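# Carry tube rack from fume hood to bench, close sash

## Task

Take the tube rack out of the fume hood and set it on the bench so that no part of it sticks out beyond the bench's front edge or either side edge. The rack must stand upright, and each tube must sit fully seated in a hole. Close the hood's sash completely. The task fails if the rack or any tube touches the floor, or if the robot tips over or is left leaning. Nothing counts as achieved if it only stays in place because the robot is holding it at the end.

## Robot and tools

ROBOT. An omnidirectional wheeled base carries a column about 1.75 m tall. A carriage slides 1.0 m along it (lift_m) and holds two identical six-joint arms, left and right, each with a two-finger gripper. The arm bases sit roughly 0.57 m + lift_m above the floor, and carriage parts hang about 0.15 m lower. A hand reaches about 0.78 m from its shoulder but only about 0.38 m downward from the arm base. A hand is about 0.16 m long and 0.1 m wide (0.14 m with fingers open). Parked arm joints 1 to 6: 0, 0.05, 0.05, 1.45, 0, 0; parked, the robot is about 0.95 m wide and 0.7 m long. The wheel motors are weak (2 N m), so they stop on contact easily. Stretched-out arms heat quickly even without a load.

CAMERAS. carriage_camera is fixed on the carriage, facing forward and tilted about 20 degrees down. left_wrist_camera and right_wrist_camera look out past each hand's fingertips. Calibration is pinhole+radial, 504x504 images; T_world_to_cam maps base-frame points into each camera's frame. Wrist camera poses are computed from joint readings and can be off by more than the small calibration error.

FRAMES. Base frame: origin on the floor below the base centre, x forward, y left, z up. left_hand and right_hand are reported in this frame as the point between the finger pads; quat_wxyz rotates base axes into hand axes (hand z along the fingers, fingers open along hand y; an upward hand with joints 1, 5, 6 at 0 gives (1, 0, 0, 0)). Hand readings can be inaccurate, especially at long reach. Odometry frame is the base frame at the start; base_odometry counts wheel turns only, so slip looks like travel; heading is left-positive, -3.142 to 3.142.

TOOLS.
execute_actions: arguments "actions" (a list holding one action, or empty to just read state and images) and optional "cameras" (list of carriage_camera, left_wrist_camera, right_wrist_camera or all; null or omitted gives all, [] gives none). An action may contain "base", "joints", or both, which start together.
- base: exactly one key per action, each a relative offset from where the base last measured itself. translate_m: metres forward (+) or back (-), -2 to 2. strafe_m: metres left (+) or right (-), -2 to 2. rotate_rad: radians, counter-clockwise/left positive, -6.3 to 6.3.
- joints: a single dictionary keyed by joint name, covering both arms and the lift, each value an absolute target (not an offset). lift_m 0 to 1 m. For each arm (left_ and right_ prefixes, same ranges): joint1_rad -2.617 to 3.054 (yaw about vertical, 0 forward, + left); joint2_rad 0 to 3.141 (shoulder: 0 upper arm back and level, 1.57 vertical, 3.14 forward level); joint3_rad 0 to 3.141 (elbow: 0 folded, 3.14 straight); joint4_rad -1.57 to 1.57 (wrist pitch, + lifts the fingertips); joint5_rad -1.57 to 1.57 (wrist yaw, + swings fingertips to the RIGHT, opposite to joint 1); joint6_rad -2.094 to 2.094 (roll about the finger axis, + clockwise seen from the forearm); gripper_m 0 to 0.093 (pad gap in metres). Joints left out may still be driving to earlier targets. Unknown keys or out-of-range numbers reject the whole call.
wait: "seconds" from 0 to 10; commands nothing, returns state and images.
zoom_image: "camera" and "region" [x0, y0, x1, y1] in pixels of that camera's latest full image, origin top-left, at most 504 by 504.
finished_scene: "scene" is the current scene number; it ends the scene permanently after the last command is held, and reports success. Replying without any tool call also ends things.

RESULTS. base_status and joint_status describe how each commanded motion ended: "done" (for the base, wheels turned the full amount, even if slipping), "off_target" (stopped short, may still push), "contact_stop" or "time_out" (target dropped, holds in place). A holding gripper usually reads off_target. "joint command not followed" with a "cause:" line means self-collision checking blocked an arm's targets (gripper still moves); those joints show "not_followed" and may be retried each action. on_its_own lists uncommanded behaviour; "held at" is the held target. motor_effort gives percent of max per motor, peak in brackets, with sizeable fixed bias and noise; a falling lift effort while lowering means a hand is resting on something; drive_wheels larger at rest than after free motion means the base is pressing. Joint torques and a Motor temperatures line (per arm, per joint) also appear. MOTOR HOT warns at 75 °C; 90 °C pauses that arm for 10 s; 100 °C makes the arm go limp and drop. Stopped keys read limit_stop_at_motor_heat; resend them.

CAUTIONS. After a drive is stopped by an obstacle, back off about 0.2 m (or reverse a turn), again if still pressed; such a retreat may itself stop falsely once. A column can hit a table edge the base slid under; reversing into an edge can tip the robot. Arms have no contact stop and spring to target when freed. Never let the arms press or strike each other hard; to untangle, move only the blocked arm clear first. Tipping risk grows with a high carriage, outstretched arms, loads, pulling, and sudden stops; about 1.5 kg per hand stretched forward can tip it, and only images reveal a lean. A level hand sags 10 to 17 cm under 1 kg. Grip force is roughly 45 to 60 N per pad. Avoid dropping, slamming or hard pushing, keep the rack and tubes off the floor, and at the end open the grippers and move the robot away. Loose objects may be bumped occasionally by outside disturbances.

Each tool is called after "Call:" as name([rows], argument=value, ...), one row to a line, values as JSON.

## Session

Call:
execute_actions(actions=[])

Scene clock: 0.00 s.
Joint torques (N m, as the arm reports them, + toward a larger angle): no reading
Motor temperatures (°C, as the motors report them): left_arm=[24 28 30 31 24 24] | right_arm=[24 24 29 25 24 23]
base_odometry: x=+0.000 y=+0.000 heading=+0.000 (m, m, rad; odometry frame)
base_status: not commanded
joint_positions: lift_m=+0.298 left_joint1_rad=-0.011 left_joint2_rad=+0.052 left_joint3_rad=+0.052 left_joint4_rad=+1.399 left_joint5_rad=+0.014 left_joint6_rad=-0.027 left_gripper_m=+0.095 right_joint1_rad=+0.003 right_joint2_rad=+0.033 right_joint3_rad=+0.041 right_joint4_rad=+1.506 right_joint5_rad=-0.044 right_joint6_rad=-0.024 right_gripper_m=+0.094
joint_status: not commanded
motor_effort: lift_m=+23 drive_wheels=+0 (%)
left_hand: x=+0.3122 y=+0.3457 z=+1.2695 quat_wxyz=(+0.996, +0.006, +0.086, -0.020) (m; base frame)
right_hand: x=+0.2834 y=-0.3410 z=+1.2696 quat_wxyz=(+0.999, -0.022, +0.028, -0.010) (m; base frame)
pictures: carriage_camera, left_wrist_camera, right_wrist_camera
camera_calibration (this result's frames):
carriage_camera: T_world_to_cam=[[0.00693451, -0.998534, -0.0536913, 0.0597243], [-0.350838, 0.04785, -0.935213, 1.24654], [0.93641, 0.0253222, -0.349992, 0.256854], [0, 0, 0, 1]] pos_world=[0.196397, -0.00651426, 1.25888]
left_wrist_camera: T_world_to_cam=[[-0.0457654, -0.994209, -0.0972284, 0.483211], [0.654171, 0.0437302, -0.755082, 0.731869], [0.754961, -0.0981606, 0.648381, -0.89568], [0, 0, 0, 1]] pos_world=[0.219551, 0.360487, 1.18035]
right_wrist_camera: T_world_to_cam=[[0.0508906, -0.993141, -0.105265, -0.221761], [0.765943, 0.106451, -0.634034, 0.633777], [0.640891, -0.0483603, 0.766107, -1.05848], [0, 0, 0, 1]] pos_world=[0.204221, -0.338894, 1.1894]
Images, in order (width x height): carriage_camera 504x504, left_wrist_camera 504x504, right_wrist_camera 504x504.

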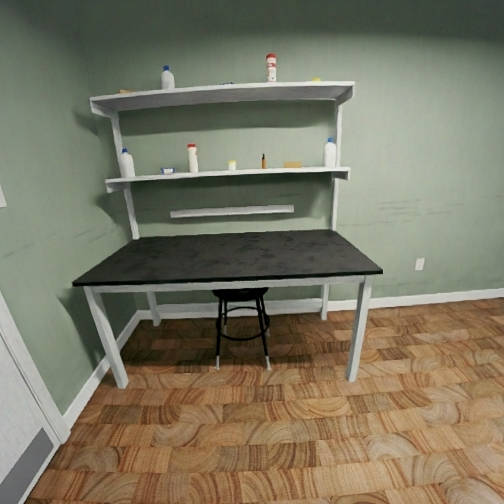

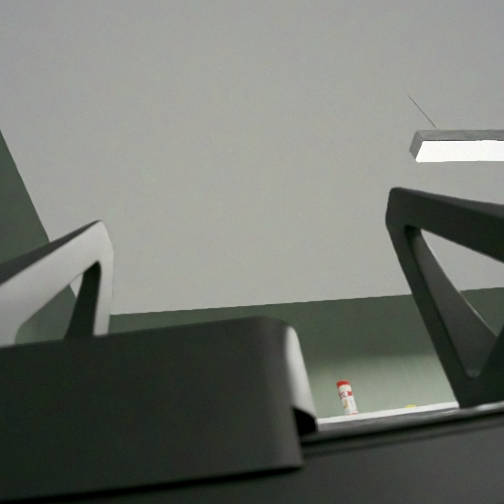

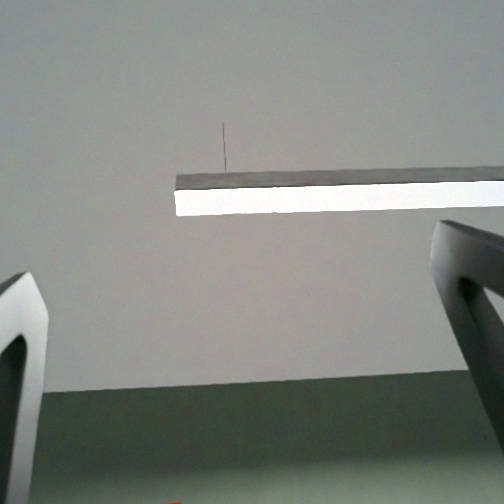

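Call:
execute_actions([
  {"base":{"rotate_rad":-1.5}},
], cameras=["carriage_camera"])

Scene clock: 3.97 s.
Joint torques (N m, as the arm reports them, + toward a larger angle): left_arm=[ 0.06  3.72  5.68 -0.05 -0.04 -0.04] | right_arm=[-0.12  4.63  5.47 -0.16  0.05 -0.13]
Motor temperatures (°C, as the motors report them): left_arm=[24 28 30 31 24 24] | right_arm=[24 24 29 26 24 23]
base_odometry: x=+0.000 y=+0.000 heading=-1.499 (m, m, rad; odometry frame)
base_status: done
joint_positions: lift_m=+0.298 left_joint1_rad=-0.011 left_joint2_rad=+0.052 left_joint3_rad=+0.052 left_joint4_rad=+1.399 left_joint5_rad=+0.014 left_joint6_rad=-0.027 left_gripper_m=+0.095 right_joint1_rad=+0.003 right_joint2_rad=+0.033 right_joint3_rad=+0.041 right_joint4_rad=+1.506 right_joint5_rad=-0.044 right_joint6_rad=-0.024 right_gripper_m=+0.094
joint_status: not commanded
motor_effort: lift_m=+23(23) drive_wheels=+8(29) (%)
left_hand: x=+0.3122 y=+0.3457 z=+1.2695 quat_wxyz=(+0.996, +0.006, +0.086, -0.020) (m; base frame)
right_hand: x=+0.2835 y=-0.3410 z=+1.2696 quat_wxyz=(+0.999, -0.022, +0.028, -0.010) (m; base frame)
pictures: carriage_camera
camera_calibration (this result's frames):
carriage_camera: T_world_to_cam=[[0.00693451, -0.998534, -0.0536913, 0.0597243], [-0.350838, 0.04785, -0.935213, 1.24654], [0.93641, 0.0253222, -0.349992, 0.256854], [0, 0, 0, 1]] pos_world=[0.196397, -0.00651426, 1.25888]
Images, in order (width x height): carriage_camera 504x504.

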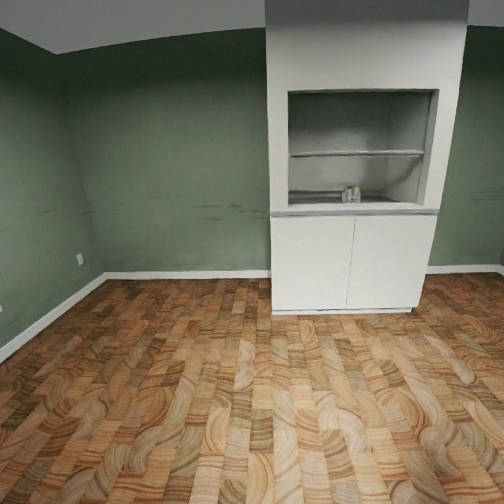

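Call:
execute_actions([
  {"base":{"strafe_m":-0.8}},
], cameras=[])

Call:
execute_actions([
  {"base":{"translate_m":1.05},"joints":{"lift_m":0.36}},
], cameras=["carriage_camera"])

Call:
zoom_image(camera="carriage_camera", region=[190,190,330,290])

Scene clock: 8.93 s.
Joint torques (N m, as the arm reports them, + toward a larger angle): left_arm=[-0.09  3.81  5.83  0.   -0.04 -0.03] | right_arm=[-0.02  4.63  5.55 -0.15  0.05 -0.14]
Motor temperatures (°C, as the motors report them): left_arm=[24 28 30 30 24 24] | right_arm=[24 24 30 26 24 23]
base_odometry: x=-0.798 y=-0.056 heading=-1.500 (m, m, rad; odometry frame)
base_status: done
joint_positions: lift_m=+0.298 left_joint1_rad=-0.011 left_joint2_rad=+0.052 left_joint3_rad=+0.052 left_joint4_rad=+1.399 left_joint5_rad=+0.014 left_joint6_rad=-0.027 left_gripper_m=+0.095 right_joint1_rad=+0.003 right_joint2_rad=+0.033 right_joint3_rad=+0.041 right_joint4_rad=+1.506 right_joint5_rad=-0.044 right_joint6_rad=-0.024 right_gripper_m=+0.094
joint_status: not commanded
motor_effort: lift_m=+23(23) drive_wheels=-4(33) (%)
left_hand: x=+0.3122 y=+0.3457 z=+1.2695 quat_wxyz=(+0.996, +0.006, +0.086, -0.020) (m; base frame)
right_hand: x=+0.2835 y=-0.3410 z=+1.2696 quat_wxyz=(+0.999, -0.022, +0.028, -0.010) (m; base frame)
pictures: none
No camera images: the call's "cameras" was empty. Leave "cameras" out to get every camera's image.

Scene clock: 13.33 s.
Joint torques (N m, as the arm reports them, + toward a larger angle): left_arm=[ 0.01  3.66  5.72 -0.05 -0.05 -0.02] | right_arm=[ 0.06  4.55  5.54 -0.19  0.04 -0.13]
Motor temperatures (°C, as the motors report them): left_arm=[24 28 31 30 24 24] | right_arm=[24 24 30 26 24 23]
base_odometry: x=-0.724 y=-1.104 heading=-1.500 (m, m, rad; odometry frame)
base_status: done
joint_positions: lift_m=+0.360 left_joint1_rad=-0.011 left_joint2_rad=+0.052 left_joint3_rad=+0.052 left_joint4_rad=+1.399 left_joint5_rad=+0.014 left_joint6_rad=-0.027 left_gripper_m=+0.095 right_joint1_rad=+0.003 right_joint2_rad=+0.033 right_joint3_rad=+0.041 right_joint4_rad=+1.507 right_joint5_rad=-0.044 right_joint6_rad=-0.024 right_gripper_m=+0.094
joint_status: all done
motor_effort: lift_m=+24(29) drive_wheels=-5(29) (%)
left_hand: x=+0.3122 y=+0.3457 z=+1.3316 quat_wxyz=(+0.996, +0.006, +0.086, -0.020) (m; base frame)
right_hand: x=+0.2831 y=-0.3410 z=+1.3317 quat_wxyz=(+0.999, -0.022, +0.027, -0.010) (m; base frame)
pictures: carriage_camera
camera_calibration (this result's frames):
carriage_camera: T_world_to_cam=[[0.00693451, -0.998534, -0.0536913, 0.0630575], [-0.350838, 0.04785, -0.935213, 1.3046], [0.93641, 0.0253222, -0.349992, 0.278582], [0, 0, 0, 1]] pos_world=[0.196397, -0.00651426, 1.32096]
Images, in order (width x height): carriage_camera 504x504.

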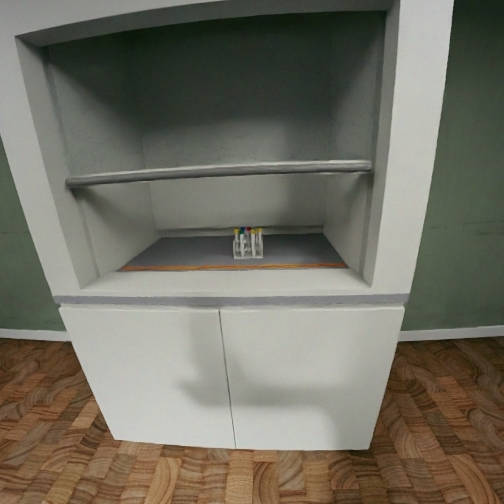

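Region (190, 190, 330, 290) of carriage_camera's 504x504 image, scaled by 3.600, with more detail than that image has; it fills the top 360 rows of this view, and the rest is white.

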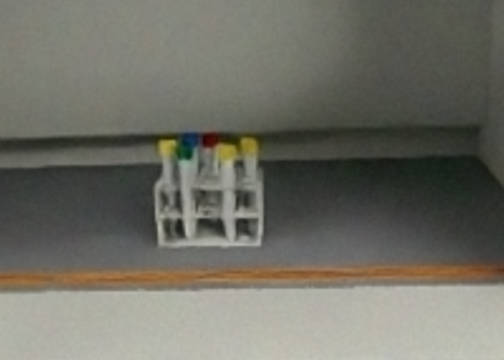

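Call:
execute_actions([
  {"base":{"strafe_m":0.26},"joints":{"left_joint1_rad":-0.5,"left_joint2_rad":2.75,"left_joint3_rad":1.95,"left_joint4_rad":0.72,"left_joint5_rad":1.07,"left_joint6_rad":0,"lift_m":0.4}},
], cameras=[])

Call:
execute_actions([
  {"base":{"translate_m":0.3}},
])

Scene clock: 21.60 s.
Joint torques (N m, as the arm reports them, + toward a larger angle): left_arm=[ -0.39 -17.75   7.23   1.75   0.1    0.02] | right_arm=[-0.15  4.67  5.44 -0.18  0.04 -0.15]
Motor temperatures (°C, as the motors report them): left_arm=[24 29 31 30 24 24] | right_arm=[24 25 30 26 24 23]
base_odometry: x=-0.465 y=-1.086 heading=-1.500 (m, m, rad; odometry frame)
base_status: done
joint_positions: lift_m=+0.400 left_joint1_rad=-0.493 left_joint2_rad=+2.759 left_joint3_rad=+1.939 left_joint4_rad=+0.709 left_joint5_rad=+1.064 left_joint6_rad=-0.004 left_gripper_m=+0.095 right_joint1_rad=+0.003 right_joint2_rad=+0.033 right_joint3_rad=+0.041 right_joint4_rad=+1.507 right_joint5_rad=-0.043 right_joint6_rad=-0.024 right_gripper_m=+0.094
joint_status: all done
motor_effort: lift_m=+23(30) drive_wheels=-2(26) (%)
left_hand: x=+0.7548 y=-0.0833 z=+0.9988 quat_wxyz=(+0.464, +0.484, +0.541, -0.508) (m; base frame)
right_hand: x=+0.2832 y=-0.3411 z=+1.3717 quat_wxyz=(+0.999, -0.022, +0.028, -0.010) (m; base frame)
pictures: none
No camera images: the call's "cameras" was empty. Leave "cameras" out to get every camera's image.

Scene clock: 24.07 s.
Joint torques (N m, as the arm reports them, + toward a larger angle): left_arm=[ -0.53 -17.66   7.28   1.79   0.1    0.05] | right_arm=[-0.04  4.6   5.49 -0.14  0.04 -0.12]
Motor temperatures (°C, as the motors report them): left_arm=[24 31 32 31 24 24] | right_arm=[24 25 31 26 24 23]
base_odometry: x=-0.443 y=-1.385 heading=-1.500 (m, m, rad; odometry frame)
base_status: done
joint_positions: lift_m=+0.400 left_joint1_rad=-0.494 left_joint2_rad=+2.759 left_joint3_rad=+1.939 left_joint4_rad=+0.712 left_joint5_rad=+1.065 left_joint6_rad=-0.004 left_gripper_m=+0.095 right_joint1_rad=+0.003 right_joint2_rad=+0.033 right_joint3_rad=+0.041 right_joint4_rad=+1.505 right_joint5_rad=-0.043 right_joint6_rad=-0.024 right_gripper_m=+0.094
joint_status: not commanded
motor_effort: lift_m=+24(23) drive_wheels=-5(29) (%)
left_hand: x=+0.7543 y=-0.0837 z=+0.9993 quat_wxyz=(+0.465, +0.485, +0.539, -0.508) (m; base frame)
right_hand: x=+0.2836 y=-0.3411 z=+1.3717 quat_wxyz=(+0.999, -0.022, +0.028, -0.010) (m; base frame)
pictures: carriage_camera, left_wrist_camera, right_wrist_camera
camera_calibration (this result's frames):
carriage_camera: T_world_to_cam=[[0.00693451, -0.998534, -0.0536913, 0.0652045], [-0.350838, 0.04785, -0.935213, 1.34199], [0.93641, 0.0253222, -0.349992, 0.292578], [0, 0, 0, 1]] pos_world=[0.196397, -0.00651426, 1.36095]
left_wrist_camera: T_world_to_cam=[[-0.992944, 0.074328, 0.0923974, 0.664648], [-0.0185447, 0.672261, -0.740082, 0.802497], [-0.117124, -0.736573, -0.666139, 0.821543], [0, 0, 0, 1]] pos_world=[0.771063, 0.0162371, 1.07976]
right_wrist_camera: T_world_to_cam=[[0.0507885, -0.993102, -0.105679, -0.21048], [0.765461, 0.106674, -0.634579, 0.699311], [0.641475, -0.0486642, 0.765599, -1.13637], [0, 0, 0, 1]] pos_world=[0.204347, -0.338927, 1.29153]
Images, in order (width x height): carriage_camera 504x504, left_wrist_camera 504x504, right_wrist_camera 504x504.

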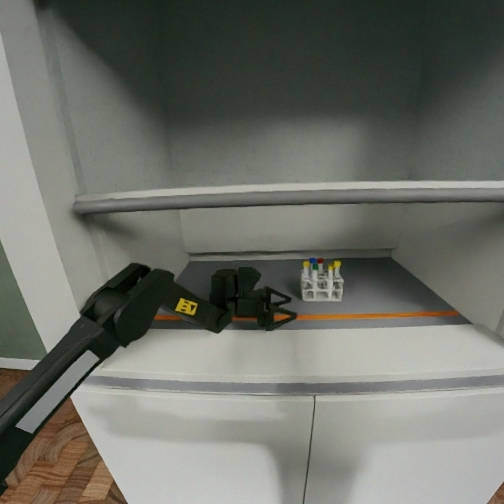

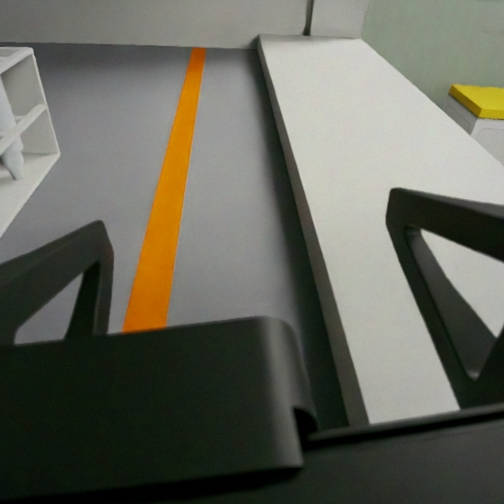

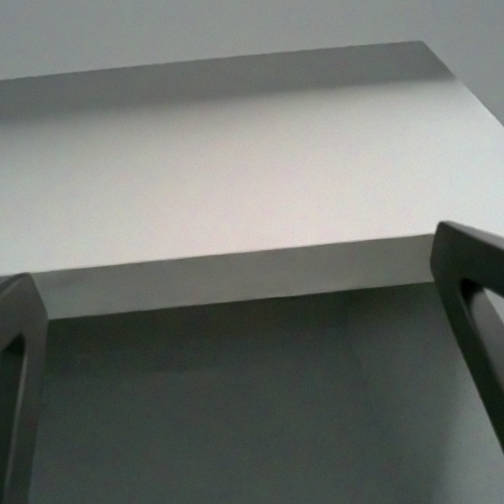

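Call:
execute_actions([
  {"base":{"strafe_m":0.05}},
], cameras=[])

Call:
execute_actions([
  {"base":{"translate_m":0.17},"joints":{"lift_m":0.38}},
], cameras=["carriage_camera","left_wrist_camera"])

Scene clock: 26.80 s.
Joint torques (N m, as the arm reports them, + toward a larger angle): left_arm=[ -0.46 -17.66   7.22   1.75   0.05   0.02] | right_arm=[-0.1   4.58  5.43 -0.15  0.06 -0.14]
Motor temperatures (°C, as the motors report them): left_arm=[24 34 32 31 24 24] | right_arm=[24 25 31 26 24 23]
base_odometry: x=-0.393 y=-1.382 heading=-1.500 (m, m, rad; odometry frame)
base_status: done
joint_positions: lift_m=+0.400 left_joint1_rad=-0.496 left_joint2_rad=+2.759 left_joint3_rad=+1.939 left_joint4_rad=+0.713 left_joint5_rad=+1.065 left_joint6_rad=-0.004 left_gripper_m=+0.095 right_joint1_rad=+0.003 right_joint2_rad=+0.033 right_joint3_rad=+0.041 right_joint4_rad=+1.505 right_joint5_rad=-0.043 right_joint6_rad=-0.024 right_gripper_m=+0.094
joint_status: not commanded
motor_effort: lift_m=+24(24) drive_wheels=-2(26) (%)
left_hand: x=+0.7536 y=-0.0845 z=+0.9995 quat_wxyz=(+0.465, +0.485, +0.539, -0.508) (m; base frame)
right_hand: x=+0.2837 y=-0.3411 z=+1.3717 quat_wxyz=(+0.999, -0.022, +0.028, -0.010) (m; base frame)
pictures: none
No camera images: the call's "cameras" was empty. Leave "cameras" out to get every camera's image.

Scene clock: 28.73 s.
Joint torques (N m, as the arm reports them, + toward a larger angle): left_arm=[ -0.31 -17.22   7.41   1.65   0.05   0.02] | right_arm=[-0.04  4.69  5.43 -0.14  0.03 -0.13]
Motor temperatures (°C, as the motors report them): left_arm=[24 35 32 32 24 24] | right_arm=[24 25 31 26 24 23]
base_odometry: x=-0.381 y=-1.551 heading=-1.500 (m, m, rad; odometry frame)
base_status: done
joint_positions: lift_m=+0.380 left_joint1_rad=-0.496 left_joint2_rad=+2.754 left_joint3_rad=+1.939 left_joint4_rad=+0.719 left_joint5_rad=+1.067 left_joint6_rad=-0.004 left_gripper_m=+0.095 right_joint1_rad=+0.003 right_joint2_rad=+0.033 right_joint3_rad=+0.041 right_joint4_rad=+1.505 right_joint5_rad=-0.043 right_joint6_rad=-0.024 right_gripper_m=+0.094
joint_status: all done
motor_effort: lift_m=+21(22) drive_wheels=-4(27) (%)
left_hand: x=+0.7534 y=-0.0848 z=+0.9836 quat_wxyz=(+0.468, +0.487, +0.535, -0.508) (m; base frame)
right_hand: x=+0.2836 y=-0.3411 z=+1.3519 quat_wxyz=(+0.999, -0.022, +0.028, -0.010) (m; base frame)
pictures: carriage_camera, left_wrist_camera
camera_calibration (this result's frames):
carriage_camera: T_world_to_cam=[[0.00693451, -0.998534, -0.0536913, 0.0641418], [-0.350838, 0.04785, -0.935213, 1.32348], [0.93641, 0.0253222, -0.349992, 0.28565], [0, 0, 0, 1]] pos_world=[0.196397, -0.00651426, 1.34116]
left_wrist_camera: T_world_to_cam=[[-0.993524, 0.0785964, 0.0820574, 0.676332], [-0.00858996, 0.668152, -0.743975, 0.787576], [-0.113301, -0.739861, -0.66315, 0.804065], [0, 0, 0, 1]] pos_world=[0.769818, 0.0155185, 1.06365]
Images, in order (width x height): carriage_camera 504x504, left_wrist_camera 504x504.

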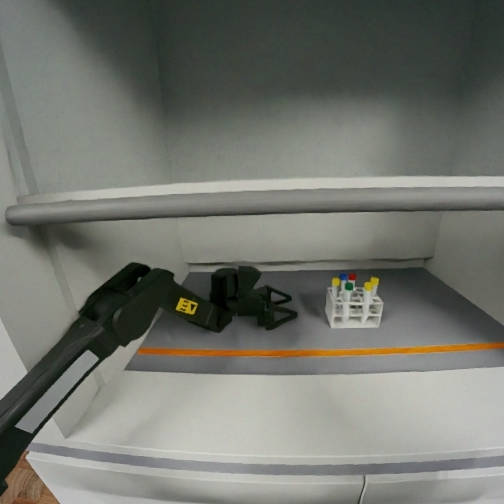

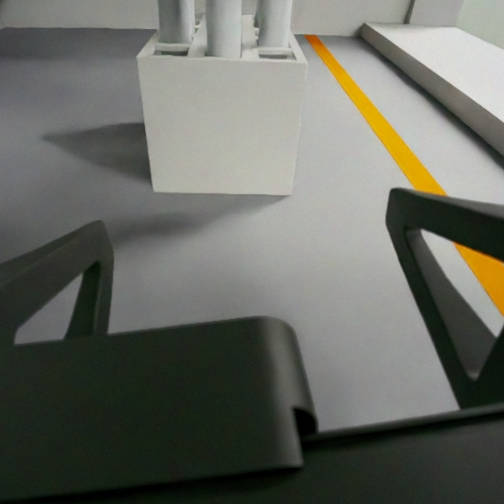

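Call:
execute_actions([
  {"base":{"translate_m":0.013},"joints":{"lift_m":0.365}},
], cameras=[])

Call:
execute_actions([
  {"base":{"strafe_m":-0.09}},
], cameras=["carriage_camera","left_wrist_camera"])

Scene clock: 31.27 s.
Joint torques (N m, as the arm reports them, + toward a larger angle): left_arm=[ -0.38 -16.98   7.24   1.65   0.02   0.  ] | right_arm=[-0.01  4.58  5.47 -0.15  0.04 -0.12]
Motor temperatures (°C, as the motors report them): left_arm=[24 37 32 32 24 24] | right_arm=[24 25 31 26 24 23]
base_odometry: x=-0.380 y=-1.565 heading=-1.499 (m, m, rad; odometry frame)
base_status: done
joint_positions: lift_m=+0.365 left_joint1_rad=-0.496 left_joint2_rad=+2.750 left_joint3_rad=+1.939 left_joint4_rad=+0.725 left_joint5_rad=+1.070 left_joint6_rad=+0.000 left_gripper_m=+0.095 right_joint1_rad=+0.003 right_joint2_rad=+0.033 right_joint3_rad=+0.041 right_joint4_rad=+1.506 right_joint5_rad=-0.043 right_joint6_rad=-0.024 right_gripper_m=+0.094
joint_status: all done
motor_effort: lift_m=+22(22) drive_wheels=-5(35) (%)
left_hand: x=+0.7531 y=-0.0851 z=+0.9718 quat_wxyz=(+0.472, +0.490, +0.530, -0.507) (m; base frame)
right_hand: x=+0.2834 y=-0.3411 z=+1.3369 quat_wxyz=(+0.999, -0.022, +0.028, -0.010) (m; base frame)
pictures: none
No camera images: the call's "cameras" was empty. Leave "cameras" out to get every camera's image.

Scene clock: 32.80 s.
Joint torques (N m, as the arm reports them, + toward a larger angle): left_arm=[ -0.32 -17.03   7.44   1.6    0.02  -0.03] | right_arm=[-0.01  4.56  5.52 -0.16  0.05 -0.15]
Motor temperatures (°C, as the motors report them): left_arm=[24 38 33 32 24 24] | right_arm=[24 25 31 26 24 23]
base_odometry: x=-0.470 y=-1.571 heading=-1.499 (m, m, rad; odometry frame)
base_status: done
joint_positions: lift_m=+0.365 left_joint1_rad=-0.499 left_joint2_rad=+2.750 left_joint3_rad=+1.939 left_joint4_rad=+0.725 left_joint5_rad=+1.070 left_joint6_rad=+0.000 left_gripper_m=+0.095 right_joint1_rad=+0.003 right_joint2_rad=+0.033 right_joint3_rad=+0.041 right_joint4_rad=+1.506 right_joint5_rad=-0.043 right_joint6_rad=-0.024 right_gripper_m=+0.094
joint_status: not commanded
motor_effort: lift_m=+22(21) drive_wheels=-2(28) (%)
left_hand: x=+0.7521 y=-0.0862 z=+0.9718 quat_wxyz=(+0.471, +0.490, +0.529, -0.507) (m; base frame)
right_hand: x=+0.2834 y=-0.3411 z=+1.3369 quat_wxyz=(+0.999, -0.022, +0.028, -0.010) (m; base frame)
pictures: carriage_camera, left_wrist_camera
camera_calibration (this result's frames):
carriage_camera: T_world_to_cam=[[0.00693451, -0.998534, -0.0536913, 0.0633363], [-0.350838, 0.04785, -0.935213, 1.30945], [0.93641, 0.0253222, -0.349992, 0.2804], [0, 0, 0, 1]] pos_world=[0.196397, -0.00651426, 1.32615]
left_wrist_camera: T_world_to_cam=[[-0.994098, 0.0840826, 0.068549, 0.690139], [0.00467703, 0.66451, -0.747265, 0.772598], [-0.108383, -0.742534, -0.660981, 0.788964], [0, 0, 0, 1]] pos_world=[0.767964, 0.0144056, 1.05152]
Images, in order (width x height): carriage_camera 504x504, left_wrist_camera 504x504.

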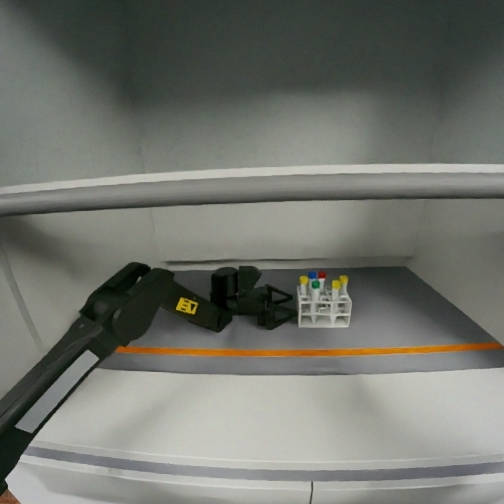

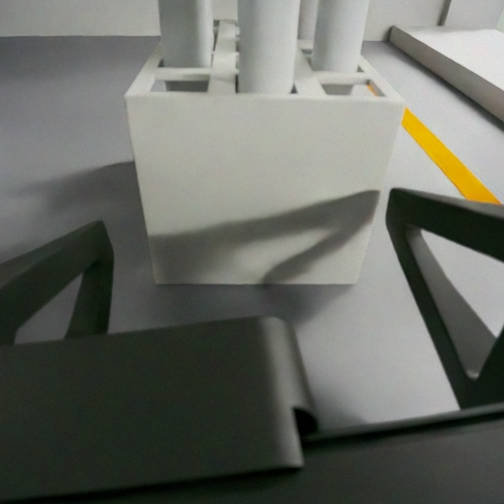

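Call:
execute_actions([
  {"base":{"translate_m":-0.006}},
], cameras=[])

Call:
execute_actions([
  {"base":{"strafe_m":-0.075}},
], cameras=["carriage_camera","left_wrist_camera"])

Scene clock: 35.00 s.
Joint torques (N m, as the arm reports them, + toward a larger angle): left_arm=[ -0.01 -17.11   7.26   1.65   0.04  -0.01] | right_arm=[-0.11  4.44  5.42 -0.2   0.03 -0.16]
Motor temperatures (°C, as the motors report them): left_arm=[24 40 33 32 24 24] | right_arm=[24 25 31 26 24 23]
base_odometry: x=-0.470 y=-1.565 heading=-1.499 (m, m, rad; odometry frame)
base_status: done
joint_positions: lift_m=+0.365 left_joint1_rad=-0.499 left_joint2_rad=+2.750 left_joint3_rad=+1.939 left_joint4_rad=+0.725 left_joint5_rad=+1.070 left_joint6_rad=+0.000 left_gripper_m=+0.095 right_joint1_rad=+0.003 right_joint2_rad=+0.033 right_joint3_rad=+0.041 right_joint4_rad=+1.507 right_joint5_rad=-0.043 right_joint6_rad=-0.024 right_gripper_m=+0.094
joint_status: not commanded
motor_effort: lift_m=+21(21) drive_wheels=+6(12) (%)
left_hand: x=+0.7521 y=-0.0862 z=+0.9717 quat_wxyz=(+0.471, +0.490, +0.529, -0.507) (m; base frame)
right_hand: x=+0.2832 y=-0.3411 z=+1.3369 quat_wxyz=(+0.999, -0.022, +0.028, -0.010) (m; base frame)
pictures: none
No camera images: the call's "cameras" was empty. Leave "cameras" out to get every camera's image.

Scene clock: 36.47 s.
Joint torques (N m, as the arm reports them, + toward a larger angle): left_arm=[  0.13 -17.08   7.37   1.64   0.02  -0.02] | right_arm=[-0.01  4.59  5.47 -0.15  0.03 -0.13]
Motor temperatures (°C, as the motors report them): left_arm=[24 41 33 32 24 24] | right_arm=[24 25 31 26 24 23]
base_odometry: x=-0.545 y=-1.571 heading=-1.499 (m, m, rad; odometry frame)
base_status: done
joint_positions: lift_m=+0.365 left_joint1_rad=-0.501 left_joint2_rad=+2.750 left_joint3_rad=+1.939 left_joint4_rad=+0.725 left_joint5_rad=+1.070 left_joint6_rad=+0.000 left_gripper_m=+0.095 right_joint1_rad=+0.003 right_joint2_rad=+0.033 right_joint3_rad=+0.041 right_joint4_rad=+1.507 right_joint5_rad=-0.043 right_joint6_rad=-0.024 right_gripper_m=+0.094
joint_status: not commanded
motor_effort: lift_m=+21(22) drive_wheels=-2(31) (%)
left_hand: x=+0.7513 y=-0.0872 z=+0.9717 quat_wxyz=(+0.471, +0.491, +0.529, -0.508) (m; base frame)
right_hand: x=+0.2832 y=-0.3411 z=+1.3369 quat_wxyz=(+0.999, -0.022, +0.028, -0.010) (m; base frame)
pictures: carriage_camera, left_wrist_camera
camera_calibration (this result's frames):
carriage_camera: T_world_to_cam=[[0.00693451, -0.998534, -0.0536913, 0.0633363], [-0.350838, 0.04785, -0.935213, 1.30945], [0.93641, 0.0253222, -0.349992, 0.2804], [0, 0, 0, 1]] pos_world=[0.196397, -0.00651426, 1.32615]
left_wrist_camera: T_world_to_cam=[[-0.993913, 0.085966, 0.0688974, 0.689077], [0.00569443, 0.664636, -0.747145, 0.772298], [-0.110021, -0.742205, -0.66108, 0.789508], [0, 0, 0, 1]] pos_world=[0.767347, 0.0134422, 1.05147]
Images, in order (width x height): carriage_camera 504x504, left_wrist_camera 504x504.

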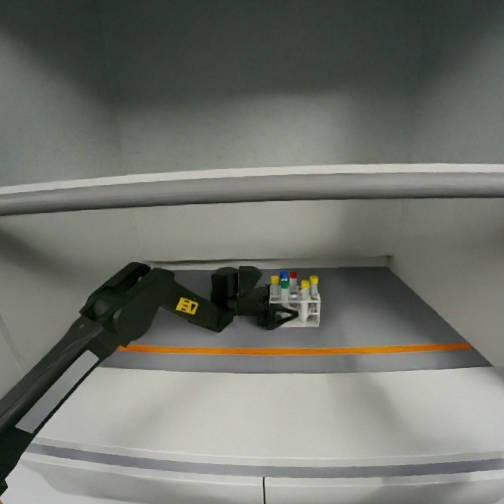

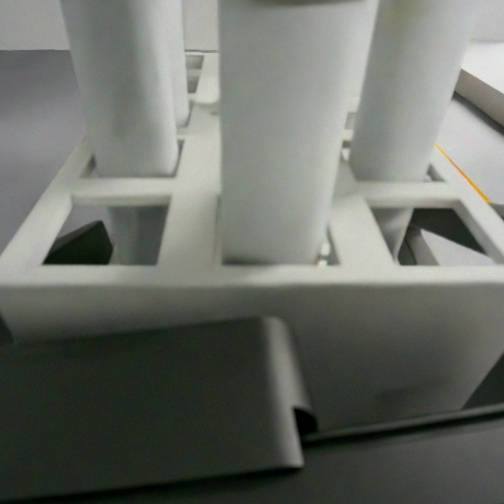

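Call:
execute_actions([
  {"joints":{"left_gripper_m":0.06}},
], cameras=[])

Call:
execute_actions([
  {"joints":{"lift_m":0.42}},
], cameras=[])

Call:
execute_actions([
  {"base":{"translate_m":-0.6}},
], cameras=["carriage_camera","left_wrist_camera"])

Scene clock: 39.60 s.
Joint torques (N m, as the arm reports them, + toward a larger angle): left_arm=[ -0.05 -17.21   7.25   1.61   0.03  -0.05] | right_arm=[-0.03  4.64  5.52 -0.2   0.05 -0.12]
Motor temperatures (°C, as the motors report them): left_arm=[24 43 33 32 24 24] | right_arm=[24 25 31 26 24 23]
base_odometry: x=-0.545 y=-1.571 heading=-1.499 (m, m, rad; odometry frame)
base_status: not commanded
joint_positions: lift_m=+0.365 left_joint1_rad=-0.501 left_joint2_rad=+2.750 left_joint3_rad=+1.939 left_joint4_rad=+0.726 left_joint5_rad=+1.070 left_joint6_rad=+0.002 left_gripper_m=+0.082 right_joint1_rad=+0.003 right_joint2_rad=+0.033 right_joint3_rad=+0.041 right_joint4_rad=+1.507 right_joint5_rad=-0.043 right_joint6_rad=-0.024 right_gripper_m=+0.094
joint_status: left_gripper_m off_target (ended at +0.082, target +0.060)
motor_effort: lift_m=+22(21) drive_wheels=-2(2) (%)
left_hand: x=+0.7512 y=-0.0872 z=+0.9719 quat_wxyz=(+0.471, +0.491, +0.528, -0.508) (m; base frame)
right_hand: x=+0.2832 y=-0.3411 z=+1.3369 quat_wxyz=(+0.999, -0.022, +0.028, -0.010) (m; base frame)
pictures: none
No camera images: the call's "cameras" was empty. Leave "cameras" out to get every camera's image.

Scene clock: 40.37 s.
Joint torques (N m, as the arm reports them, + toward a larger angle): left_arm=[ -0.04 -16.92   7.32   1.78   0.02  -0.03] | right_arm=[-0.02  4.67  5.46 -0.13  0.03 -0.13]
Motor temperatures (°C, as the motors report them): left_arm=[24 43 33 33 24 24] | right_arm=[24 25 31 26 24 23]
base_odometry: x=-0.545 y=-1.571 heading=-1.499 (m, m, rad; odometry frame)
base_status: not commanded
joint_positions: lift_m=+0.420 left_joint1_rad=-0.501 left_joint2_rad=+2.748 left_joint3_rad=+1.939 left_joint4_rad=+0.708 left_joint5_rad=+1.069 left_joint6_rad=+0.002 left_gripper_m=+0.082 right_joint1_rad=+0.003 right_joint2_rad=+0.033 right_joint3_rad=+0.041 right_joint4_rad=+1.506 right_joint5_rad=-0.043 right_joint6_rad=-0.024 right_gripper_m=+0.094
joint_status: all done
motor_effort: lift_m=+24(29) drive_wheels=-2(2) (%)
left_hand: x=+0.7513 y=-0.0871 z=+1.0252 quat_wxyz=(+0.466, +0.490, +0.533, -0.509) (m; base frame)
right_hand: x=+0.2834 y=-0.3411 z=+1.3916 quat_wxyz=(+0.999, -0.022, +0.028, -0.010) (m; base frame)
pictures: none
No camera images: the call's "cameras" was empty. Leave "cameras" out to get every camera's image.

Scene clock: 43.73 s.
Joint torques (N m, as the arm reports them, + toward a larger angle): left_arm=[  0.07 -17.11   7.43   1.83   0.03  -0.04] | right_arm=[ 0.07  4.67  5.62 -0.19  0.03 -0.15]
Motor temperatures (°C, as the motors report them): left_arm=[24 45 34 33 24 24] | right_arm=[24 25 31 26 24 23]
base_odometry: x=-0.588 y=-0.972 heading=-1.499 (m, m, rad; odometry frame)
base_status: done
joint_positions: lift_m=+0.420 left_joint1_rad=-0.501 left_joint2_rad=+2.748 left_joint3_rad=+1.939 left_joint4_rad=+0.707 left_joint5_rad=+1.069 left_joint6_rad=+0.002 left_gripper_m=+0.082 right_joint1_rad=+0.003 right_joint2_rad=+0.033 right_joint3_rad=+0.041 right_joint4_rad=+1.506 right_joint5_rad=-0.043 right_joint6_rad=-0.024 right_gripper_m=+0.094
joint_status: not commanded
motor_effort: lift_m=+24(24) drive_wheels=-2(27) (%)
left_hand: x=+0.7513 y=-0.0871 z=+1.0251 quat_wxyz=(+0.466, +0.490, +0.534, -0.509) (m; base frame)
right_hand: x=+0.2834 y=-0.3411 z=+1.3916 quat_wxyz=(+0.999, -0.022, +0.028, -0.010) (m; base frame)
pictures: carriage_camera, left_wrist_camera
camera_calibration (this result's frames):
carriage_camera: T_world_to_cam=[[0.00693451, -0.998534, -0.0536913, 0.0662765], [-0.350838, 0.04785, -0.935213, 1.36066], [0.93641, 0.0253222, -0.349992, 0.299565], [0, 0, 0, 1]] pos_world=[0.196397, -0.00651426, 1.38092]
left_wrist_camera: T_world_to_cam=[[-0.993084, 0.0847249, 0.081279, 0.671973], [-0.00357517, 0.670136, -0.742229, 0.814564], [-0.117353, -0.737387, -0.665199, 0.835021], [0, 0, 0, 1]] pos_world=[0.76823, 0.0129316, 1.10543]
Images, in order (width x height): carriage_camera 504x504, left_wrist_camera 504x504.

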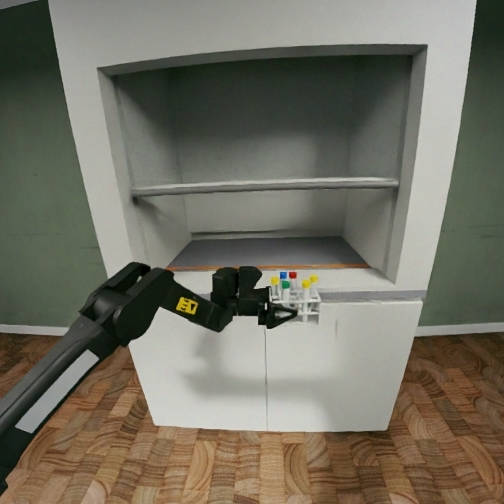

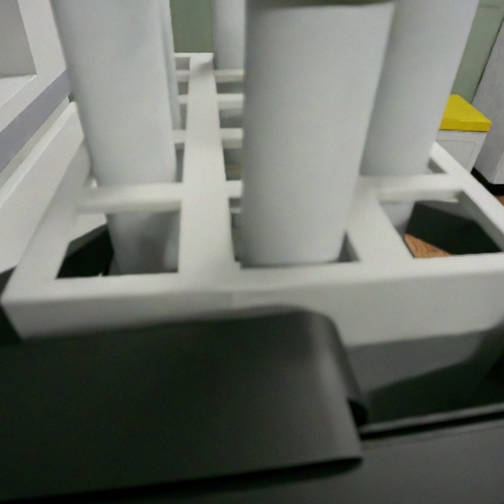

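Call:
execute_actions([
  {"base":{"rotate_rad":1.57},"joints":{"lift_m":0.5}},
], cameras=[])

Call:
execute_actions([
  {"base":{"strafe_m":1.15}},
], cameras=[])

Call:
execute_actions([
  {"base":{"translate_m":1.4}},
], cameras=["carriage_camera"])

Scene clock: 48.10 s.
Joint torques (N m, as the arm reports them, + toward a larger angle): left_arm=[ -0.71 -17.08   7.33   1.82   0.06  -0.04] | right_arm=[-0.2   4.58  5.53 -0.16  0.01 -0.11]
Motor temperatures (°C, as the motors report them): left_arm=[24 47 34 33 24 24] | right_arm=[24 25 32 26 24 23]
base_odometry: x=-0.588 y=-0.972 heading=+0.070 (m, m, rad; odometry frame)
base_status: done
joint_positions: lift_m=+0.500 left_joint1_rad=-0.490 left_joint2_rad=+2.751 left_joint3_rad=+1.939 left_joint4_rad=+0.707 left_joint5_rad=+1.067 left_joint6_rad=+0.002 left_gripper_m=+0.082 right_joint1_rad=+0.003 right_joint2_rad=+0.033 right_joint3_rad=+0.041 right_joint4_rad=+1.504 right_joint5_rad=-0.043 right_joint6_rad=-0.024 right_gripper_m=+0.094
joint_status: all done
motor_effort: lift_m=+24(29) drive_wheels=+8(35) (%)
left_hand: x=+0.7561 y=-0.0818 z=+1.1031 quat_wxyz=(+0.468, +0.486, +0.538, -0.506) (m; base frame)
right_hand: x=+0.2838 y=-0.3411 z=+1.4716 quat_wxyz=(+0.999, -0.022, +0.029, -0.010) (m; base frame)
pictures: none
No camera images: the call's "cameras" was empty. Leave "cameras" out to get every camera's image.

Scene clock: 52.67 s.
Joint torques (N m, as the arm reports them, + toward a larger angle): left_arm=[ -0.35 -17.16   7.35   1.79   0.05  -0.01] | right_arm=[-0.05  4.73  5.57 -0.19  0.04 -0.12]
Motor temperatures (°C, as the motors report them): left_arm=[24 49 34 33 24 24] | right_arm=[24 25 32 26 24 23]
base_odometry: x=-0.670 y=+0.175 heading=+0.071 (m, m, rad; odometry frame)
base_status: done
joint_positions: lift_m=+0.500 left_joint1_rad=-0.496 left_joint2_rad=+2.751 left_joint3_rad=+1.939 left_joint4_rad=+0.707 left_joint5_rad=+1.067 left_joint6_rad=+0.002 left_gripper_m=+0.082 right_joint1_rad=+0.003 right_joint2_rad=+0.033 right_joint3_rad=+0.041 right_joint4_rad=+1.504 right_joint5_rad=-0.043 right_joint6_rad=-0.024 right_gripper_m=+0.094
joint_status: not commanded
motor_effort: lift_m=+24(24) drive_wheels=-6(34) (%)
left_hand: x=+0.7536 y=-0.0846 z=+1.1031 quat_wxyz=(+0.466, +0.487, +0.536, -0.507) (m; base frame)
right_hand: x=+0.2838 y=-0.3411 z=+1.4716 quat_wxyz=(+0.999, -0.022, +0.029, -0.010) (m; base frame)
pictures: none
No camera images: the call's "cameras" was empty. Leave "cameras" out to get every camera's image.

Scene clock: 57.77 s.
Joint torques (N m, as the arm reports them, + toward a larger angle): left_arm=[ -0.32 -17.29   7.24   1.83   0.01  -0.06] | right_arm=[-0.09  4.71  5.52 -0.16  0.06 -0.15]
Motor temperatures (°C, as the motors report them): left_arm=[24 52 35 34 24 24] | right_arm=[24 26 32 26 24 23]
base_odometry: x=+0.726 y=+0.276 heading=+0.072 (m, m, rad; odometry frame)
base_status: done
joint_positions: lift_m=+0.500 left_joint1_rad=-0.496 left_joint2_rad=+2.751 left_joint3_rad=+1.939 left_joint4_rad=+0.707 left_joint5_rad=+1.067 left_joint6_rad=+0.002 left_gripper_m=+0.082 right_joint1_rad=+0.003 right_joint2_rad=+0.033 right_joint3_rad=+0.041 right_joint4_rad=+1.506 right_joint5_rad=-0.043 right_joint6_rad=-0.024 right_gripper_m=+0.094
joint_status: not commanded
motor_effort: lift_m=+24(24) drive_wheels=-5(35) (%)
left_hand: x=+0.7536 y=-0.0846 z=+1.1031 quat_wxyz=(+0.466, +0.487, +0.537, -0.507) (m; base frame)
right_hand: x=+0.2835 y=-0.3411 z=+1.4716 quat_wxyz=(+0.999, -0.022, +0.028, -0.010) (m; base frame)
pictures: carriage_camera
camera_calibration (this result's frames):
carriage_camera: T_world_to_cam=[[0.00693451, -0.998534, -0.0536913, 0.0705706], [-0.350838, 0.04785, -0.935213, 1.43546], [0.93641, 0.0253222, -0.349992, 0.327557], [0, 0, 0, 1]] pos_world=[0.196397, -0.00651426, 1.46089]
Images, in order (width x height): carriage_camera 504x504.

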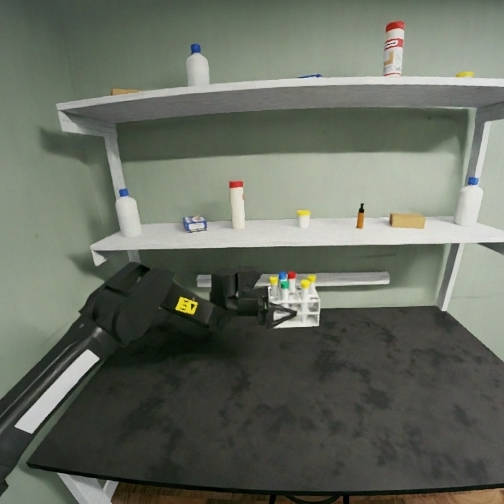

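Call:
execute_actions([
  {"joints":{"lift_m":0.4}},
], cameras=[])

Call:
execute_actions([
  {"joints":{"lift_m":0.36}},
], cameras=["carriage_camera"])

Scene clock: 62.67 s.
Joint torques (N m, as the arm reports them, + toward a larger angle): left_arm=[ -0.33 -18.06   7.05   1.87   0.06  -0.06] | right_arm=[-0.03  4.62  5.42 -0.16  0.04 -0.16]
Motor temperatures (°C, as the motors report them): left_arm=[24 54 35 34 24 24] | right_arm=[24 26 32 26 24 23]
base_odometry: x=+0.726 y=+0.276 heading=+0.072 (m, m, rad; odometry frame)
base_status: not commanded
joint_positions: lift_m=+0.400 left_joint1_rad=-0.496 left_joint2_rad=+2.764 left_joint3_rad=+1.939 left_joint4_rad=+0.701 left_joint5_rad=+1.068 left_joint6_rad=+0.002 left_gripper_m=+0.082 right_joint1_rad=+0.003 right_joint2_rad=+0.033 right_joint3_rad=+0.041 right_joint4_rad=+1.506 right_joint5_rad=-0.043 right_joint6_rad=-0.024 right_gripper_m=+0.094
joint_status: all done
motor_effort: lift_m=+22(22) drive_wheels=-3(5) (%)
left_hand: x=+0.7528 y=-0.0842 z=+0.9947 quat_wxyz=(+0.460, +0.485, +0.542, -0.509) (m; base frame)
right_hand: x=+0.2834 y=-0.3411 z=+1.3719 quat_wxyz=(+0.999, -0.022, +0.028, -0.010) (m; base frame)
pictures: none
No camera images: the call's "cameras" was empty. Leave "cameras" out to get every camera's image.

Scene clock: 63.37 s.
Joint torques (N m, as the arm reports them, + toward a larger angle): left_arm=[ -0.4  -18.16   7.36   1.87   0.08  -0.01] | right_arm=[-0.06  4.74  5.56 -0.16  0.04 -0.1 ]
Motor temperatures (°C, as the motors report them): left_arm=[24 54 35 34 24 24] | right_arm=[24 26 32 26 24 23]
base_odometry: x=+0.726 y=+0.276 heading=+0.072 (m, m, rad; odometry frame)
base_status: not commanded
joint_positions: lift_m=+0.360 left_joint1_rad=-0.496 left_joint2_rad=+2.765 left_joint3_rad=+1.939 left_joint4_rad=+0.700 left_joint5_rad=+1.068 left_joint6_rad=+0.002 left_gripper_m=+0.082 right_joint1_rad=+0.003 right_joint2_rad=+0.033 right_joint3_rad=+0.041 right_joint4_rad=+1.506 right_joint5_rad=-0.043 right_joint6_rad=-0.024 right_gripper_m=+0.094
joint_status: all done
motor_effort: lift_m=+22(23) drive_wheels=-2(3) (%)
left_hand: x=+0.7527 y=-0.0842 z=+0.9538 quat_wxyz=(+0.459, +0.485, +0.543, -0.509) (m; base frame)
right_hand: x=+0.2834 y=-0.3411 z=+1.3318 quat_wxyz=(+0.999, -0.022, +0.028, -0.010) (m; base frame)
pictures: carriage_camera
camera_calibration (this result's frames):
carriage_camera: T_world_to_cam=[[0.00693451, -0.998534, -0.0536913, 0.0630631], [-0.350838, 0.04785, -0.935213, 1.30469], [0.93641, 0.0253222, -0.349992, 0.278619], [0, 0, 0, 1]] pos_world=[0.196397, -0.00651426, 1.32107]
Images, in order (width x height): carriage_camera 504x504.

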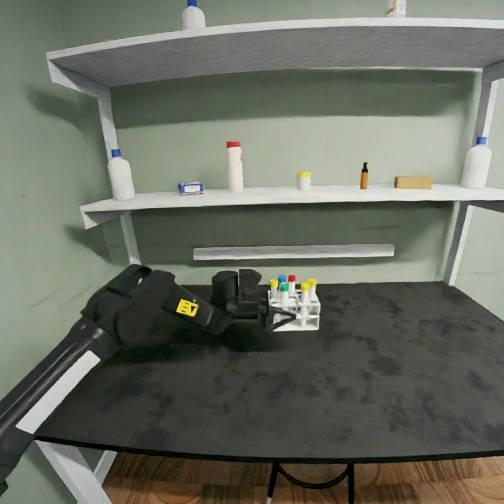

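Not down yet.

Call:
execute_actions([
  {"joints":{"lift_m":0.33}},
], cameras=[])

Scene clock: 64.87 s.
Joint torques (N m, as the arm reports them, + toward a larger angle): left_arm=[ -0.39 -18.15   7.26   1.86   0.08  -0.03] | right_arm=[-0.01  4.7   5.63 -0.13  0.05 -0.14]
Motor temperatures (°C, as the motors report them): left_arm=[24 55 35 34 24 24] | right_arm=[24 26 32 26 24 23]
base_odometry: x=+0.726 y=+0.276 heading=+0.072 (m, m, rad; odometry frame)
base_status: not commanded
joint_positions: lift_m=+0.330 left_joint1_rad=-0.496 left_joint2_rad=+2.764 left_joint3_rad=+1.939 left_joint4_rad=+0.700 left_joint5_rad=+1.068 left_joint6_rad=+0.002 left_gripper_m=+0.082 right_joint1_rad=+0.003 right_joint2_rad=+0.033 right_joint3_rad=+0.041 right_joint4_rad=+1.506 right_joint5_rad=-0.043 right_joint6_rad=-0.024 right_gripper_m=+0.094
joint_status: all done
motor_effort: lift_m=+22(22) drive_wheels=-2(3) (%)
left_hand: x=+0.7527 y=-0.0842 z=+0.9244 quat_wxyz=(+0.459, +0.485, +0.543, -0.509) (m; base frame)
right_hand: x=+0.2834 y=-0.3411 z=+1.3019 quat_wxyz=(+0.999, -0.022, +0.028, -0.010) (m; base frame)
pictures: none
No camera images: the call's "cameras" was empty. Leave "cameras" out to get every camera's image.

Call:
execute_actions([
  {"joints":{"lift_m":0.3}},
], cameras=["carriage_camera"])

Scene clock: 66.33 s.
Joint torques (N m, as the arm reports them, + toward a larger angle): left_arm=[ -0.15 -18.25   7.13   1.87   0.08  -0.04] | right_arm=[ 0.09  4.6   5.47 -0.16  0.03 -0.14]
Motor temperatures (°C, as the motors report them): left_arm=[24 55 35 34 24 24] | right_arm=[24 26 32 26 24 23]
base_odometry: x=+0.726 y=+0.276 heading=+0.072 (m, m, rad; odometry frame)
base_status: not commanded
joint_positions: lift_m=+0.300 left_joint1_rad=-0.496 left_joint2_rad=+2.764 left_joint3_rad=+1.939 left_joint4_rad=+0.700 left_joint5_rad=+1.068 left_joint6_rad=+0.002 left_gripper_m=+0.082 right_joint1_rad=+0.003 right_joint2_rad=+0.033 right_joint3_rad=+0.041 right_joint4_rad=+1.506 right_joint5_rad=-0.043 right_joint6_rad=-0.024 right_gripper_m=+0.094
joint_status: all done
motor_effort: lift_m=+22(22) drive_wheels=-2(2) (%)
left_hand: x=+0.7527 y=-0.0842 z=+0.8944 quat_wxyz=(+0.459, +0.485, +0.543, -0.509) (m; base frame)
right_hand: x=+0.2835 y=-0.3411 z=+1.2719 quat_wxyz=(+0.999, -0.022, +0.028, -0.010) (m; base frame)
pictures: carriage_camera
camera_calibration (this result's frames):
carriage_camera: T_world_to_cam=[[0.00693451, -0.998534, -0.0536913, 0.0598454], [-0.350838, 0.04785, -0.935213, 1.24865], [0.93641, 0.0253222, -0.349992, 0.257644], [0, 0, 0, 1]] pos_world=[0.196397, -0.00651426, 1.26114]
Images, in order (width x height): carriage_camera 504x504.

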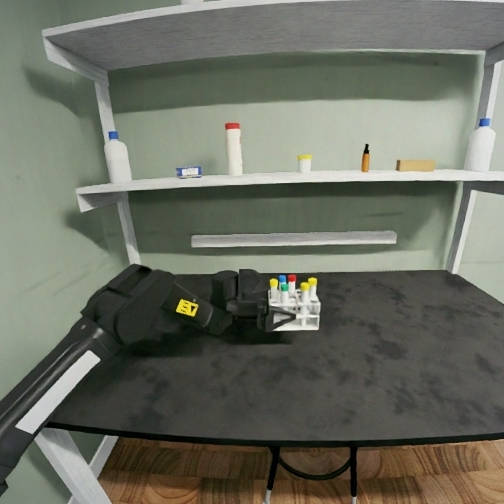

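Lower table here.

Call:
execute_actions([
  {"joints":{"lift_m":0.265}},
], cameras=[])

Call:
execute_actions([
  {"joints":{"lift_m":0.235}},
], cameras=["carriage_camera"])

Scene clock: 68.13 s.
Joint torques (N m, as the arm reports them, + toward a larger angle): left_arm=[ -0.51 -18.26   7.35   1.86   0.06  -0.04] | right_arm=[-0.08  4.67  5.48 -0.11  0.   -0.15]
Motor temperatures (°C, as the motors report them): left_arm=[24 56 35 34 24 24] | right_arm=[24 26 32 26 24 23]
base_odometry: x=+0.726 y=+0.276 heading=+0.072 (m, m, rad; odometry frame)
base_status: not commanded
joint_positions: lift_m=+0.265 left_joint1_rad=-0.496 left_joint2_rad=+2.765 left_joint3_rad=+1.939 left_joint4_rad=+0.700 left_joint5_rad=+1.068 left_joint6_rad=+0.002 left_gripper_m=+0.082 right_joint1_rad=+0.003 right_joint2_rad=+0.033 right_joint3_rad=+0.041 right_joint4_rad=+1.506 right_joint5_rad=-0.043 right_joint6_rad=-0.024 right_gripper_m=+0.094
joint_status: all done
motor_effort: lift_m=+22(22) drive_wheels=-2(2) (%)
left_hand: x=+0.7527 y=-0.0842 z=+0.8589 quat_wxyz=(+0.459, +0.485, +0.543, -0.509) (m; base frame)
right_hand: x=+0.2835 y=-0.3411 z=+1.2369 quat_wxyz=(+0.999, -0.022, +0.028, -0.010) (m; base frame)
pictures: none
No camera images: the call's "cameras" was empty. Leave "cameras" out to get every camera's image.

Scene clock: 68.77 s.
Joint torques (N m, as the arm reports them, + toward a larger angle): left_arm=[ -0.25 -18.08   7.23   1.87   0.06  -0.07] | right_arm=[-0.11  4.56  5.55 -0.13  0.03 -0.14]
Motor temperatures (°C, as the motors report them): left_arm=[24 56 35 34 24 24] | right_arm=[24 26 32 26 24 23]
base_odometry: x=+0.726 y=+0.276 heading=+0.072 (m, m, rad; odometry frame)
base_status: not commanded
joint_positions: lift_m=+0.235 left_joint1_rad=-0.496 left_joint2_rad=+2.764 left_joint3_rad=+1.939 left_joint4_rad=+0.700 left_joint5_rad=+1.068 left_joint6_rad=+0.002 left_gripper_m=+0.082 right_joint1_rad=+0.003 right_joint2_rad=+0.033 right_joint3_rad=+0.041 right_joint4_rad=+1.506 right_joint5_rad=-0.043 right_joint6_rad=-0.024 right_gripper_m=+0.094
joint_status: all done
motor_effort: lift_m=+22(22) drive_wheels=-2(2) (%)
left_hand: x=+0.7527 y=-0.0842 z=+0.8292 quat_wxyz=(+0.459, +0.485, +0.543, -0.509) (m; base frame)
right_hand: x=+0.2835 y=-0.3411 z=+1.2069 quat_wxyz=(+0.999, -0.022, +0.028, -0.010) (m; base frame)
pictures: carriage_camera
camera_calibration (this result's frames):
carriage_camera: T_world_to_cam=[[0.00693451, -0.998534, -0.0536913, 0.0563553], [-0.350838, 0.04785, -0.935213, 1.18786], [0.93641, 0.0253222, -0.349992, 0.234894], [0, 0, 0, 1]] pos_world=[0.196397, -0.00651426, 1.19613]
Images, in order (width x height): carriage_camera 504x504.

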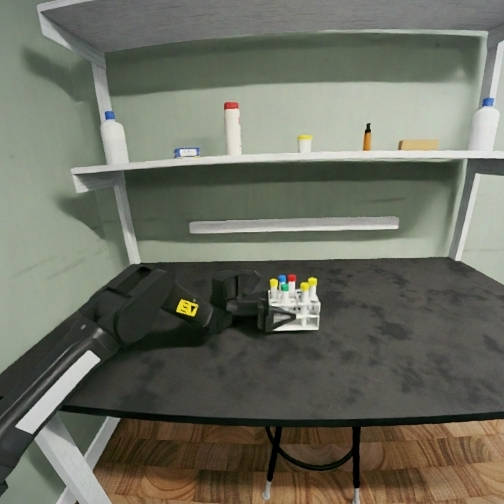

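Call:
execute_actions([
  {"joints":{"lift_m":0.205}},
], cameras=[])

Call:
execute_actions([
  {"joints":{"lift_m":0.175}},
], cameras=["carriage_camera"])

Scene clock: 71.23 s.
Joint torques (N m, as the arm reports them, + toward a larger angle): left_arm=[ -0.37 -17.29   7.22   1.59  -0.02  -0.1 ] | right_arm=[-0.12  4.56  5.51 -0.16  0.02 -0.13]
Motor temperatures (°C, as the motors report them): left_arm=[24 57 35 34 24 24] | right_arm=[24 26 32 26 24 23]
base_odometry: x=+0.726 y=+0.276 heading=+0.072 (m, m, rad; odometry frame)
base_status: not commanded
joint_positions: lift_m=+0.205 left_joint1_rad=-0.496 left_joint2_rad=+2.753 left_joint3_rad=+1.939 left_joint4_rad=+0.730 left_joint5_rad=+1.072 left_joint6_rad=+0.006 left_gripper_m=+0.082 right_joint1_rad=+0.003 right_joint2_rad=+0.033 right_joint3_rad=+0.041 right_joint4_rad=+1.506 right_joint5_rad=-0.043 right_joint6_rad=-0.024 right_gripper_m=+0.094
joint_status: all done
motor_effort: lift_m=+21(22) drive_wheels=-2(3) (%)
left_hand: x=+0.7530 y=-0.0847 z=+0.8109 quat_wxyz=(+0.474, +0.492, +0.527, -0.506) (m; base frame)
right_hand: x=+0.2835 y=-0.3411 z=+1.1770 quat_wxyz=(+0.999, -0.022, +0.028, -0.010) (m; base frame)
pictures: none
No camera images: the call's "cameras" was empty. Leave "cameras" out to get every camera's image.

Scene clock: 71.87 s.
Joint torques (N m, as the arm reports them, + toward a larger angle): left_arm=[ -0.41 -14.65   6.36   1.39  -0.2    0.26] | right_arm=[ 0.01  4.6   5.64 -0.11  0.03 -0.13]
Motor temperatures (°C, as the motors report them): left_arm=[24 58 35 34 24 24] | right_arm=[24 26 32 26 24 23]
base_odometry: x=+0.726 y=+0.276 heading=+0.072 (m, m, rad; odometry frame)
base_status: not commanded
joint_positions: lift_m=+0.175 left_joint1_rad=-0.496 left_joint2_rad=+2.717 left_joint3_rad=+1.954 left_joint4_rad=+0.753 left_joint5_rad=+1.085 left_joint6_rad=-0.024 left_gripper_m=+0.082 right_joint1_rad=+0.003 right_joint2_rad=+0.033 right_joint3_rad=+0.041 right_joint4_rad=+1.506 right_joint5_rad=-0.043 right_joint6_rad=-0.024 right_gripper_m=+0.094
joint_status: all done
motor_effort: lift_m=+20(21) drive_wheels=-2(2) (%)
left_hand: x=+0.7537 y=-0.0864 z=+0.8119 quat_wxyz=(+0.488, +0.495, +0.507, -0.510) (m; base frame)
right_hand: x=+0.2835 y=-0.3411 z=+1.1470 quat_wxyz=(+0.999, -0.022, +0.028, -0.010) (m; base frame)
pictures: carriage_camera
camera_calibration (this result's frames):
carriage_camera: T_world_to_cam=[[0.00693451, -0.998534, -0.0536913, 0.0531435], [-0.350838, 0.04785, -0.935213, 1.13191], [0.93641, 0.0253222, -0.349992, 0.213957], [0, 0, 0, 1]] pos_world=[0.196397, -0.00651426, 1.13631]
Images, in order (width x height): carriage_camera 504x504.

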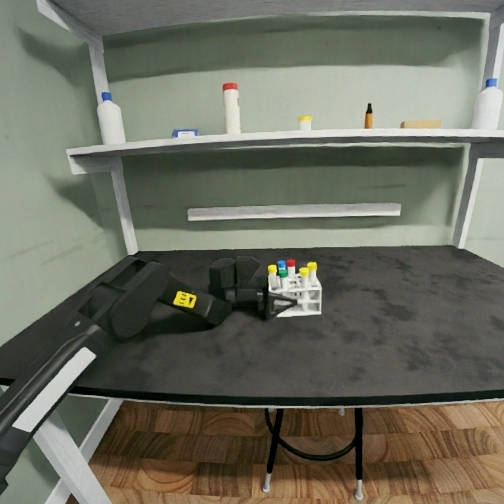

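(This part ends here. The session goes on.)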